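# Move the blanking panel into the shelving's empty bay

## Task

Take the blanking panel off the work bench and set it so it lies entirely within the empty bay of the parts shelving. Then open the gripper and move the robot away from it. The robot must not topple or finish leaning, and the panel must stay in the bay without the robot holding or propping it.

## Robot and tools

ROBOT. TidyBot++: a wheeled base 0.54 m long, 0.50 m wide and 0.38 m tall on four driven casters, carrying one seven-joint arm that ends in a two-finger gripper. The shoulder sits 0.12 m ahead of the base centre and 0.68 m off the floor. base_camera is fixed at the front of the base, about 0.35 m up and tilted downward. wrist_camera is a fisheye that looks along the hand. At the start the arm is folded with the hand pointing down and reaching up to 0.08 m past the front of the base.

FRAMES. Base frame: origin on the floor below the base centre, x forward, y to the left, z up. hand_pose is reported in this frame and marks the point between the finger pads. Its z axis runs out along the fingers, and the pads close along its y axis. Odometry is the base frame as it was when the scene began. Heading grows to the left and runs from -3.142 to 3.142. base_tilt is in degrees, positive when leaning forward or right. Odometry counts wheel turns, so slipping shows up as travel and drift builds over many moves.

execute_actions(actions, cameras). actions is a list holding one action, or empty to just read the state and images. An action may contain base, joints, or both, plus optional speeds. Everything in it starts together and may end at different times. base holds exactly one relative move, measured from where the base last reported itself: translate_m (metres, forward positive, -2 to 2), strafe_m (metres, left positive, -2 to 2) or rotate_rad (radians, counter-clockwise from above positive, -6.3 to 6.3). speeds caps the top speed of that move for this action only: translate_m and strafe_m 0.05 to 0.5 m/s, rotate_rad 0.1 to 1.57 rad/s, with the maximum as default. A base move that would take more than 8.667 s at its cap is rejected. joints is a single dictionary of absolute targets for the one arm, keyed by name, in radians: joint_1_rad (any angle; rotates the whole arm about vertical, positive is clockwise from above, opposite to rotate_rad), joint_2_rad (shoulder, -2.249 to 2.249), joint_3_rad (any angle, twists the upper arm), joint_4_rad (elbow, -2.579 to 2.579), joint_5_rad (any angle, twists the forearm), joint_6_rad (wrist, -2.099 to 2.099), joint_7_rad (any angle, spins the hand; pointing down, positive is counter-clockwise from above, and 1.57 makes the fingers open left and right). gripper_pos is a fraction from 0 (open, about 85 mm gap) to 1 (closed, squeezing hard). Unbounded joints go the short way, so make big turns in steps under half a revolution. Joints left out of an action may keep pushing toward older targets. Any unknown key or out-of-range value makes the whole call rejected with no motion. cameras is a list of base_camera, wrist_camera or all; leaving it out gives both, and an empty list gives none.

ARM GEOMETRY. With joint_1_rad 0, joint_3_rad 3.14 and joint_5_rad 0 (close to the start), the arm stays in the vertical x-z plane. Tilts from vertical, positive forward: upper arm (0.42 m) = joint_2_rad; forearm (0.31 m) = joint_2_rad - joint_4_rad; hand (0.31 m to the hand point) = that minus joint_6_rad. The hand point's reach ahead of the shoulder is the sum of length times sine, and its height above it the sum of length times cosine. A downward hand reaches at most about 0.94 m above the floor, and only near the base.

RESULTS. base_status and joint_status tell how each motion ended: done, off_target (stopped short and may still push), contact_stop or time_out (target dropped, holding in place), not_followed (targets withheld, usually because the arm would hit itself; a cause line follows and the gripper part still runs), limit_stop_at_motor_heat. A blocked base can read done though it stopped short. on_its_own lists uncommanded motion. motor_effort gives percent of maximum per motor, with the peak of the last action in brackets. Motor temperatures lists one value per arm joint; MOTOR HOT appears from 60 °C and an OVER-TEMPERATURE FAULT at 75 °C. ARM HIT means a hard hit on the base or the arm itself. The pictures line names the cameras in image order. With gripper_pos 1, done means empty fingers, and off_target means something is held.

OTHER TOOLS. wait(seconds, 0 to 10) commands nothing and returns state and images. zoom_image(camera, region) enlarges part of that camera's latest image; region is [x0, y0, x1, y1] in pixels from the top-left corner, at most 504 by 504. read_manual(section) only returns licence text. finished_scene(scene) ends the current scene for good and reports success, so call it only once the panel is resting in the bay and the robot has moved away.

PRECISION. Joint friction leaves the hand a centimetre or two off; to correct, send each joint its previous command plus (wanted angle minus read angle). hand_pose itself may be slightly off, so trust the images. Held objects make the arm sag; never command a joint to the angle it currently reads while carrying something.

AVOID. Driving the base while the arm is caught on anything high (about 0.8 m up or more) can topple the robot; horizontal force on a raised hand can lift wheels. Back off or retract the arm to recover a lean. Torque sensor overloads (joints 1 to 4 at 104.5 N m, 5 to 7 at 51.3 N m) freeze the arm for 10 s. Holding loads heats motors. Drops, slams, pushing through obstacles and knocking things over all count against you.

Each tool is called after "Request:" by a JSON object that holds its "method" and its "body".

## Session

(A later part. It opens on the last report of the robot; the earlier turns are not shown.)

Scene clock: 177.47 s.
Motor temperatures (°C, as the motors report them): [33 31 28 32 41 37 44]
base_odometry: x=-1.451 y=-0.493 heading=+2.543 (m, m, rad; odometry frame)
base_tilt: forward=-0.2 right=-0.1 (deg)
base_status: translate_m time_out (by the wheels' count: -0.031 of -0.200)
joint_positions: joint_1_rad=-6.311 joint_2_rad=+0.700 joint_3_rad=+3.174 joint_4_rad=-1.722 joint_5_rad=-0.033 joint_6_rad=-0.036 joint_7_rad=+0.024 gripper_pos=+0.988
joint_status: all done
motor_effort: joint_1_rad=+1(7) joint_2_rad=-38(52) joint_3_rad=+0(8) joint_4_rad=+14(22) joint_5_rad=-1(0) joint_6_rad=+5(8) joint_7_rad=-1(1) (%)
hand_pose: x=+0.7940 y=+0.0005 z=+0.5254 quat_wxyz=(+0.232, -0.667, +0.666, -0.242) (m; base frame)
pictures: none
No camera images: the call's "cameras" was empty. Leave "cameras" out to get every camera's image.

Request:
{"method": "execute_actions", "body": {"actions": []}}

Scene clock: 178.67 s.
Motor temperatures (°C, as the motors report them): [33 31 28 32 41 37 44]
base_odometry: x=-1.451 y=-0.493 heading=+2.543 (m, m, rad; odometry frame)
base_tilt: forward=-0.2 right=-0.1 (deg)
base_status: translate_m time_out (by the wheels' count: -0.031 of -0.200)
joint_positions: joint_1_rad=-6.311 joint_2_rad=+0.700 joint_3_rad=+3.174 joint_4_rad=-1.722 joint_5_rad=-0.033 joint_6_rad=-0.036 joint_7_rad=+0.024 gripper_pos=+0.988
joint_status: all done
motor_effort: joint_1_rad=+1(7) joint_2_rad=-39(52) joint_3_rad=-1(8) joint_4_rad=+14(22) joint_5_rad=-1(0) joint_6_rad=+5(8) joint_7_rad=-1(1) (%)
hand_pose: x=+0.7940 y=+0.0005 z=+0.5254 quat_wxyz=(+0.232, -0.667, +0.666, -0.242) (m; base frame)
pictures: base_camera, wrist_camera
camera_calibration (this result's frames):
wrist_camera: T_world_to_cam=[[-0.810001, -0.0112579, -0.58632, 0.942785], [0.00181285, 0.999763, -0.0217008, 0.0699492], [0.586426, -0.0186406, -0.809788, 0.094885], [0, 0, 0, 1]] pos_world=[0.707887, -0.0575501, 0.631129]
Images, in order (width x height): base_camera 644x364, wrist_camera 644x476.

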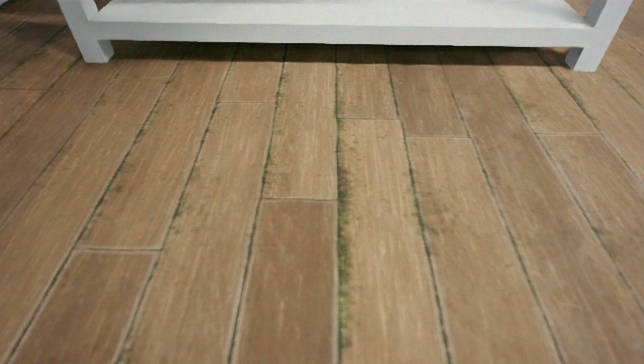

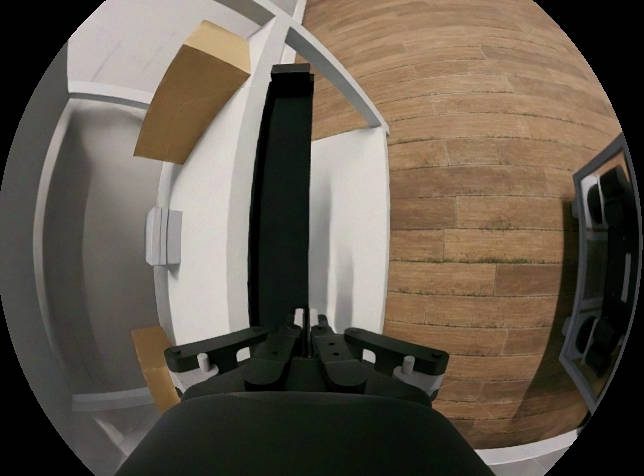

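Request:
{"method": "execute_actions", "body": {"actions": [{"base":{"translate_m":0.01},"joints":{"joint_2_rad":0.8,"joint_4_rad":-1.9,"joint_6_rad":0.1}}], "cameras": []}}

Request:
{"method": "execute_actions", "body": {"actions": [{"joints":{"joint_2_rad":1.1,"joint_4_rad":-1.75,"joint_6_rad":0.25}}], "cameras": []}}

Request:
{"method": "execute_actions", "body": {"actions": [{"joints":{"joint_2_rad":1.45,"joint_4_rad":-1.45,"joint_6_rad":0.4}}]}}

Scene clock: 184.33 s.
Motor temperatures (°C, as the motors report them): [33 32 28 32 41 37 44]
base_odometry: x=-1.459 y=-0.487 heading=+2.543 (m, m, rad; odometry frame)
base_tilt: forward=-0.2 right=-0.1 (deg)
base_status: done
joint_positions: joint_1_rad=-6.311 joint_2_rad=+0.806 joint_3_rad=+3.174 joint_4_rad=-1.895 joint_5_rad=-0.033 joint_6_rad=+0.060 joint_7_rad=+0.024 gripper_pos=+0.988
joint_status: all done
motor_effort: joint_1_rad=+1(1) joint_2_rad=-37(41) joint_3_rad=+0(0) joint_4_rad=+9(16) joint_5_rad=-1(0) joint_6_rad=+4(6) joint_7_rad=-1(1) (%)
hand_pose: x=+0.7062 y=-0.0023 z=+0.4157 quat_wxyz=(+0.168, -0.686, +0.684, -0.183) (m; base frame)
pictures: none
No camera images: the call's "cameras" was empty. Leave "cameras" out to get every camera's image.

Scene clock: 185.90 s.
Motor temperatures (°C, as the motors report them): [33 32 28 32 41 37 44]
base_odometry: x=-1.459 y=-0.487 heading=+2.543 (m, m, rad; odometry frame)
base_tilt: forward=-0.2 right=-0.1 (deg)
base_status: not commanded
joint_positions: joint_1_rad=-6.311 joint_2_rad=+1.104 joint_3_rad=+3.174 joint_4_rad=-1.774 joint_5_rad=-0.033 joint_6_rad=+0.209 joint_7_rad=+0.024 gripper_pos=+0.988
joint_status: all done
motor_effort: joint_1_rad=+1(0) joint_2_rad=-40(42) joint_3_rad=-1(1) joint_4_rad=+6(9) joint_5_rad=-1(0) joint_6_rad=+3(4) joint_7_rad=-1(2) (%)
hand_pose: x=+0.7186 y=-0.0042 z=+0.2904 quat_wxyz=(+0.155, -0.691, +0.684, -0.176) (m; base frame)
pictures: none
No camera images: the call's "cameras" was empty. Leave "cameras" out to get every camera's image.

Scene clock: 187.63 s.
Motor temperatures (°C, as the motors report them): [33 32 28 32 41 37 44]
base_odometry: x=-1.459 y=-0.487 heading=+2.543 (m, m, rad; odometry frame)
base_tilt: forward=-0.2 right=-0.1 (deg)
base_status: not commanded
joint_positions: joint_1_rad=-6.311 joint_2_rad=+1.456 joint_3_rad=+3.174 joint_4_rad=-1.475 joint_5_rad=-0.033 joint_6_rad=+0.359 joint_7_rad=+0.024 gripper_pos=+0.988
joint_status: all done
motor_effort: joint_1_rad=+0(0) joint_2_rad=-42(46) joint_3_rad=-1(0) joint_4_rad=+6(7) joint_5_rad=-1(0) joint_6_rad=+4(5) joint_7_rad=-1(1) (%)
hand_pose: x=+0.7710 y=-0.0033 z=+0.1604 quat_wxyz=(+0.187, -0.686, +0.670, -0.211) (m; base frame)
pictures: base_camera, wrist_camera
camera_calibration (this result's frames):
wrist_camera: T_world_to_cam=[[-0.870551, -0.034763, -0.490849, 0.741409], [-0.0142864, 0.998867, -0.0454042, 0.0821013], [0.491871, -0.0325142, -0.870061, -0.10475], [0, 0, 0, 1]] pos_world=[0.698131, -0.0596405, 0.276509]
Images, in order (width x height): base_camera 644x364, wrist_camera 644x476.

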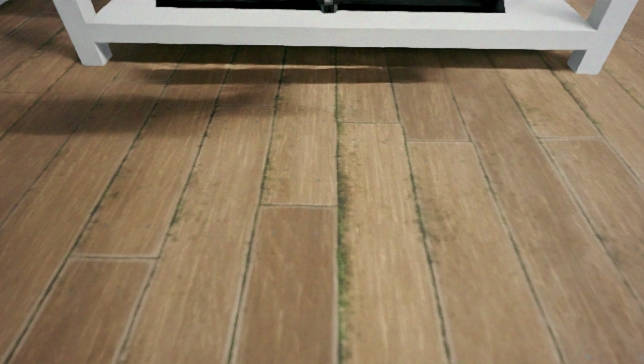

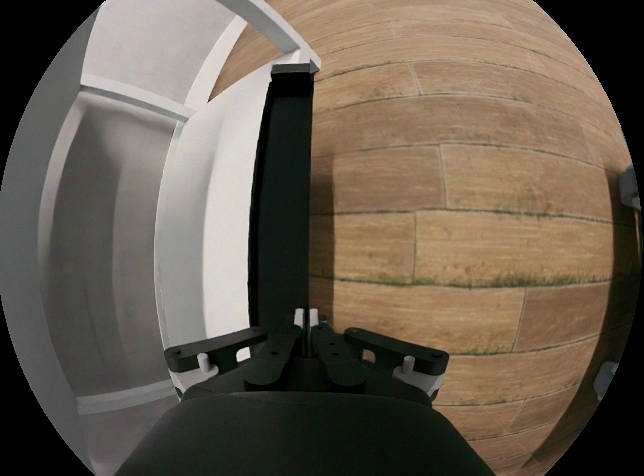

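Request:
{"method": "execute_actions", "body": {"actions": [{"base":{"translate_m":0.18},"speeds":{"translate_m":0.1}}]}}

Scene clock: 192.17 s.
Motor temperatures (°C, as the motors report them): [33 32 28 32 41 37 44]
base_odometry: x=-1.608 y=-0.385 heading=+2.543 (m, m, rad; odometry frame)
base_tilt: forward=-0.2 right=-0.1 (deg)
base_status: done
joint_positions: joint_1_rad=-6.311 joint_2_rad=+1.456 joint_3_rad=+3.174 joint_4_rad=-1.467 joint_5_rad=-0.033 joint_6_rad=+0.361 joint_7_rad=+0.024 gripper_pos=+0.988
joint_status: not commanded
motor_effort: joint_1_rad=+0(1) joint_2_rad=-43(45) joint_3_rad=-1(2) joint_4_rad=+6(8) joint_5_rad=-1(1) joint_6_rad=+5(5) joint_7_rad=-2(0) (%)
hand_pose: x=+0.7758 y=-0.0032 z=+0.1625 quat_wxyz=(+0.190, -0.685, +0.669, -0.214) (m; base frame)
pictures: base_camera, wrist_camera
camera_calibration (this result's frames):
wrist_camera: T_world_to_cam=[[-0.865833, -0.034937, -0.499111, 0.74425], [-0.0141459, 0.99887, -0.0453797, 0.0819902], [0.500132, -0.0322309, -0.865349, -0.112421], [0, 0, 0, 1]] pos_world=[0.701782, -0.0595191, 0.277901]
Images, in order (width x height): base_camera 644x364, wrist_camera 644x476.

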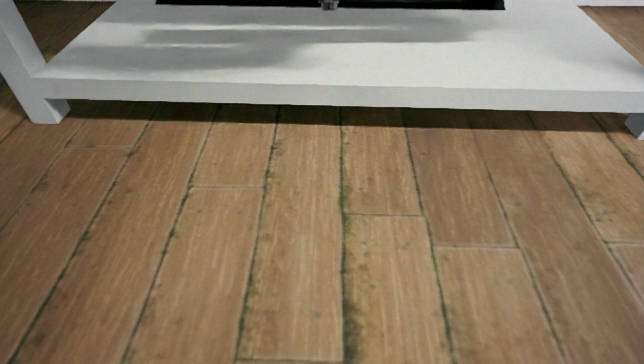

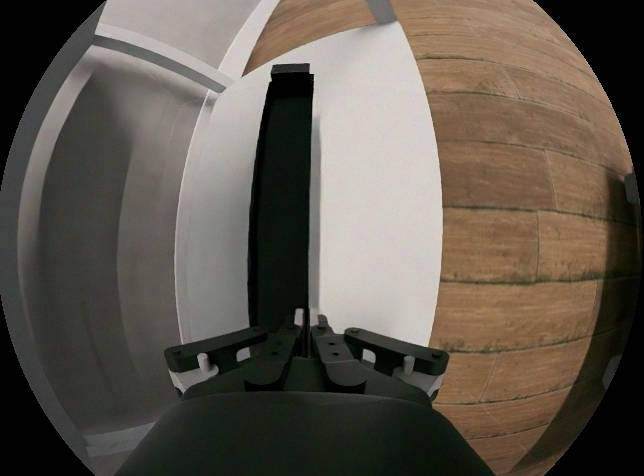

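Request:
{"method": "execute_actions", "body": {"actions": [{"joints":{"joint_2_rad":1.5}}], "cameras": []}}

Request:
{"method": "execute_actions", "body": {"actions": [{"joints":{"gripper_pos":0.5}}]}}

Scene clock: 196.07 s.
Motor temperatures (°C, as the motors report them): [33 32 28 32 41 37 44]
base_odometry: x=-1.608 y=-0.385 heading=+2.543 (m, m, rad; odometry frame)
base_tilt: forward=-0.2 right=-0.1 (deg)
base_status: not commanded
joint_positions: joint_1_rad=-6.311 joint_2_rad=+1.498 joint_3_rad=+3.174 joint_4_rad=-1.467 joint_5_rad=-0.033 joint_6_rad=+0.362 joint_7_rad=+0.024 gripper_pos=+0.988
joint_status: all done
motor_effort: joint_1_rad=+1(0) joint_2_rad=-42(45) joint_3_rad=+0(0) joint_4_rad=+6(7) joint_5_rad=-1(1) joint_6_rad=+4(5) joint_7_rad=-1(1) (%)
hand_pose: x=+0.7537 y=-0.0038 z=+0.1356 quat_wxyz=(+0.176, -0.690, +0.673, -0.200) (m; base frame)
pictures: none
No camera images: the call's "cameras" was empty. Leave "cameras" out to get every camera's image.

Scene clock: 196.90 s.
Motor temperatures (°C, as the motors report them): [33 32 28 32 41 37 44]
base_odometry: x=-1.608 y=-0.385 heading=+2.543 (m, m, rad; odometry frame)
base_tilt: forward=-0.2 right=-0.1 (deg)
base_status: not commanded
joint_positions: joint_1_rad=-6.311 joint_2_rad=+1.498 joint_3_rad=+3.174 joint_4_rad=-1.467 joint_5_rad=-0.033 joint_6_rad=+0.362 joint_7_rad=+0.024 gripper_pos=+0.500
joint_status: all done
motor_effort: joint_1_rad=+1(1) joint_2_rad=-42(42) joint_3_rad=-1(1) joint_4_rad=+5(6) joint_5_rad=-1(0) joint_6_rad=+3(4) joint_7_rad=-2(2) (%)
hand_pose: x=+0.7538 y=-0.0038 z=+0.1356 quat_wxyz=(+0.176, -0.690, +0.673, -0.200) (m; base frame)
pictures: base_camera, wrist_camera
camera_calibration (this result's frames):
wrist_camera: T_world_to_cam=[[-0.885484, -0.0355273, -0.46331, 0.721735], [-0.0160418, 0.998816, -0.0459314, 0.0825772], [0.464394, -0.0332392, -0.885005, -0.0951254], [0, 0, 0, 1]] pos_world=[0.684585, -0.06, 0.253994]
Images, in order (width x height): base_camera 644x364, wrist_camera 644x476.

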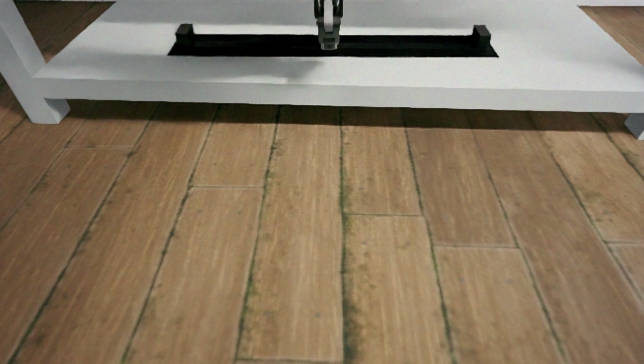

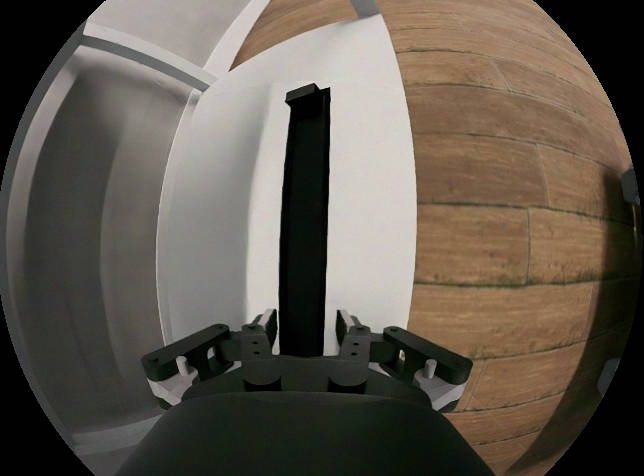

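Request:
{"method": "execute_actions", "body": {"actions": [{"joints":{"joint_2_rad":1.41,"gripper_pos":0.35}}], "cameras": []}}

Request:
{"method": "execute_actions", "body": {"actions": [{"base":{"translate_m":-0.17},"speeds":{"translate_m":0.2}}], "cameras": ["base_camera"]}}

Request:
{"method": "execute_actions", "body": {"actions": [{"joints":{"joint_2_rad":0.9,"joint_4_rad":-2.2,"joint_6_rad":0.0}}]}}

Scene clock: 200.40 s.
Motor temperatures (°C, as the motors report them): [33 32 28 32 41 37 44]
base_odometry: x=-1.608 y=-0.385 heading=+2.543 (m, m, rad; odometry frame)
base_tilt: forward=-0.2 right=-0.1 (deg)
base_status: not commanded
joint_positions: joint_1_rad=-6.311 joint_2_rad=+1.411 joint_3_rad=+3.174 joint_4_rad=-1.462 joint_5_rad=-0.033 joint_6_rad=+0.367 joint_7_rad=+0.024 gripper_pos=+0.350
joint_status: all done
motor_effort: joint_1_rad=+0(1) joint_2_rad=-43(44) joint_3_rad=-1(1) joint_4_rad=+7(8) joint_5_rad=-1(1) joint_6_rad=+5(5) joint_7_rad=-2(1) (%)
hand_pose: x=+0.8028 y=-0.0024 z=+0.1952 quat_wxyz=(+0.210, -0.679, +0.664, -0.233) (m; base frame)
pictures: none
No camera images: the call's "cameras" was empty. Leave "cameras" out to get every camera's image.

Scene clock: 202.00 s.
Motor temperatures (°C, as the motors report them): [33 32 28 32 41 37 44]
base_odometry: x=-1.467 y=-0.481 heading=+2.544 (m, m, rad; odometry frame)
base_tilt: forward=-0.2 right=-0.1 (deg)
base_status: done
joint_positions: joint_1_rad=-6.310 joint_2_rad=+1.411 joint_3_rad=+3.174 joint_4_rad=-1.461 joint_5_rad=-0.033 joint_6_rad=+0.367 joint_7_rad=+0.024 gripper_pos=+0.350
joint_status: not commanded
motor_effort: joint_1_rad=+1(3) joint_2_rad=-44(44) joint_3_rad=-1(2) joint_4_rad=+7(9) joint_5_rad=-1(1) joint_6_rad=+4(5) joint_7_rad=-2(1) (%)
hand_pose: x=+0.8036 y=-0.0034 z=+0.1956 quat_wxyz=(+0.210, -0.679, +0.664, -0.233) (m; base frame)
pictures: base_camera
Images, in order (width x height): base_camera 644x364.

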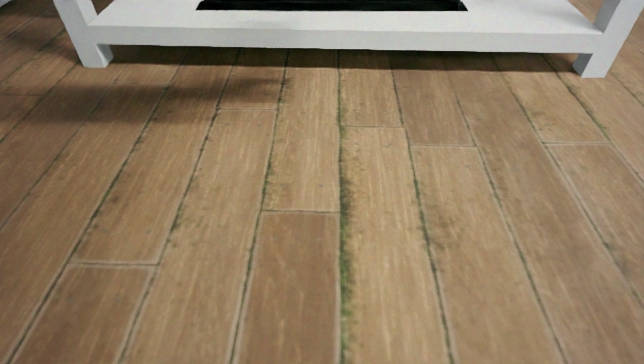

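Scene clock: 204.00 s.
Motor temperatures (°C, as the motors report them): [33 32 28 32 41 37 44]
base_odometry: x=-1.467 y=-0.481 heading=+2.544 (m, m, rad; odometry frame)
base_tilt: forward=-0.2 right=-0.1 (deg)
base_status: not commanded
joint_positions: joint_1_rad=-6.310 joint_2_rad=+0.916 joint_3_rad=+3.174 joint_4_rad=-2.182 joint_5_rad=-0.033 joint_6_rad=+0.034 joint_7_rad=+0.024 gripper_pos=+0.350
joint_status: all done
motor_effort: joint_1_rad=+0(1) joint_2_rad=-29(44) joint_3_rad=+0(1) joint_4_rad=+1(7) joint_5_rad=-1(1) joint_6_rad=+1(3) joint_7_rad=-2(2) (%)
hand_pose: x=+0.4909 y=-0.0060 z=+0.3135 quat_wxyz=(+0.018, -0.706, +0.707, -0.037) (m; base frame)
pictures: base_camera, wrist_camera
camera_calibration (this result's frames):
wrist_camera: T_world_to_cam=[[-0.999759, -0.00351276, -0.0216491, 0.489141], [-0.0028306, 0.999501, -0.0314603, 0.0777795], [0.0217488, -0.0313914, -0.999271, 0.437472], [0, 0, 0, 1]] pos_world=[0.479729, -0.0622896, 0.450189]
Images, in order (width x height): base_camera 644x364, wrist_camera 644x476.

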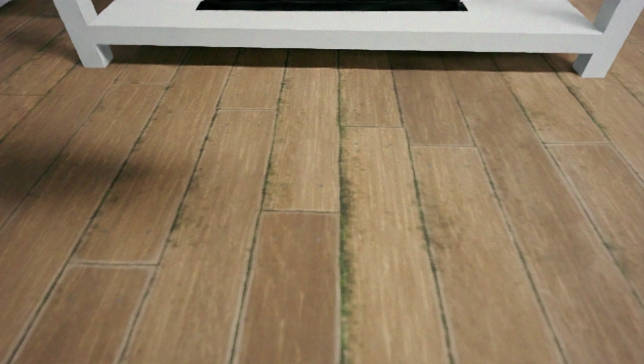

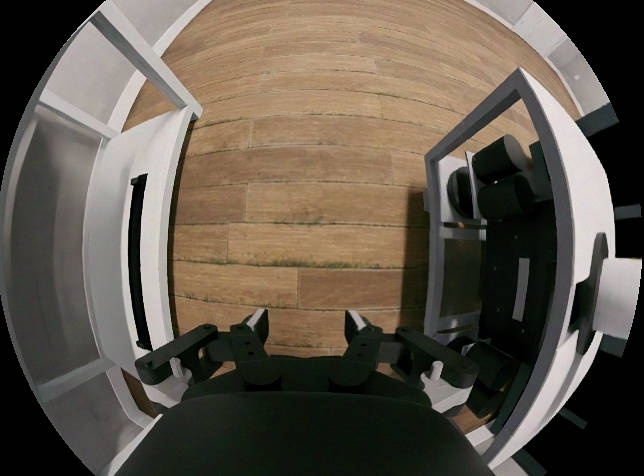

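Request:
{"method": "finished_scene", "body": {"scene": 1}}

The scene is finished: the task was done.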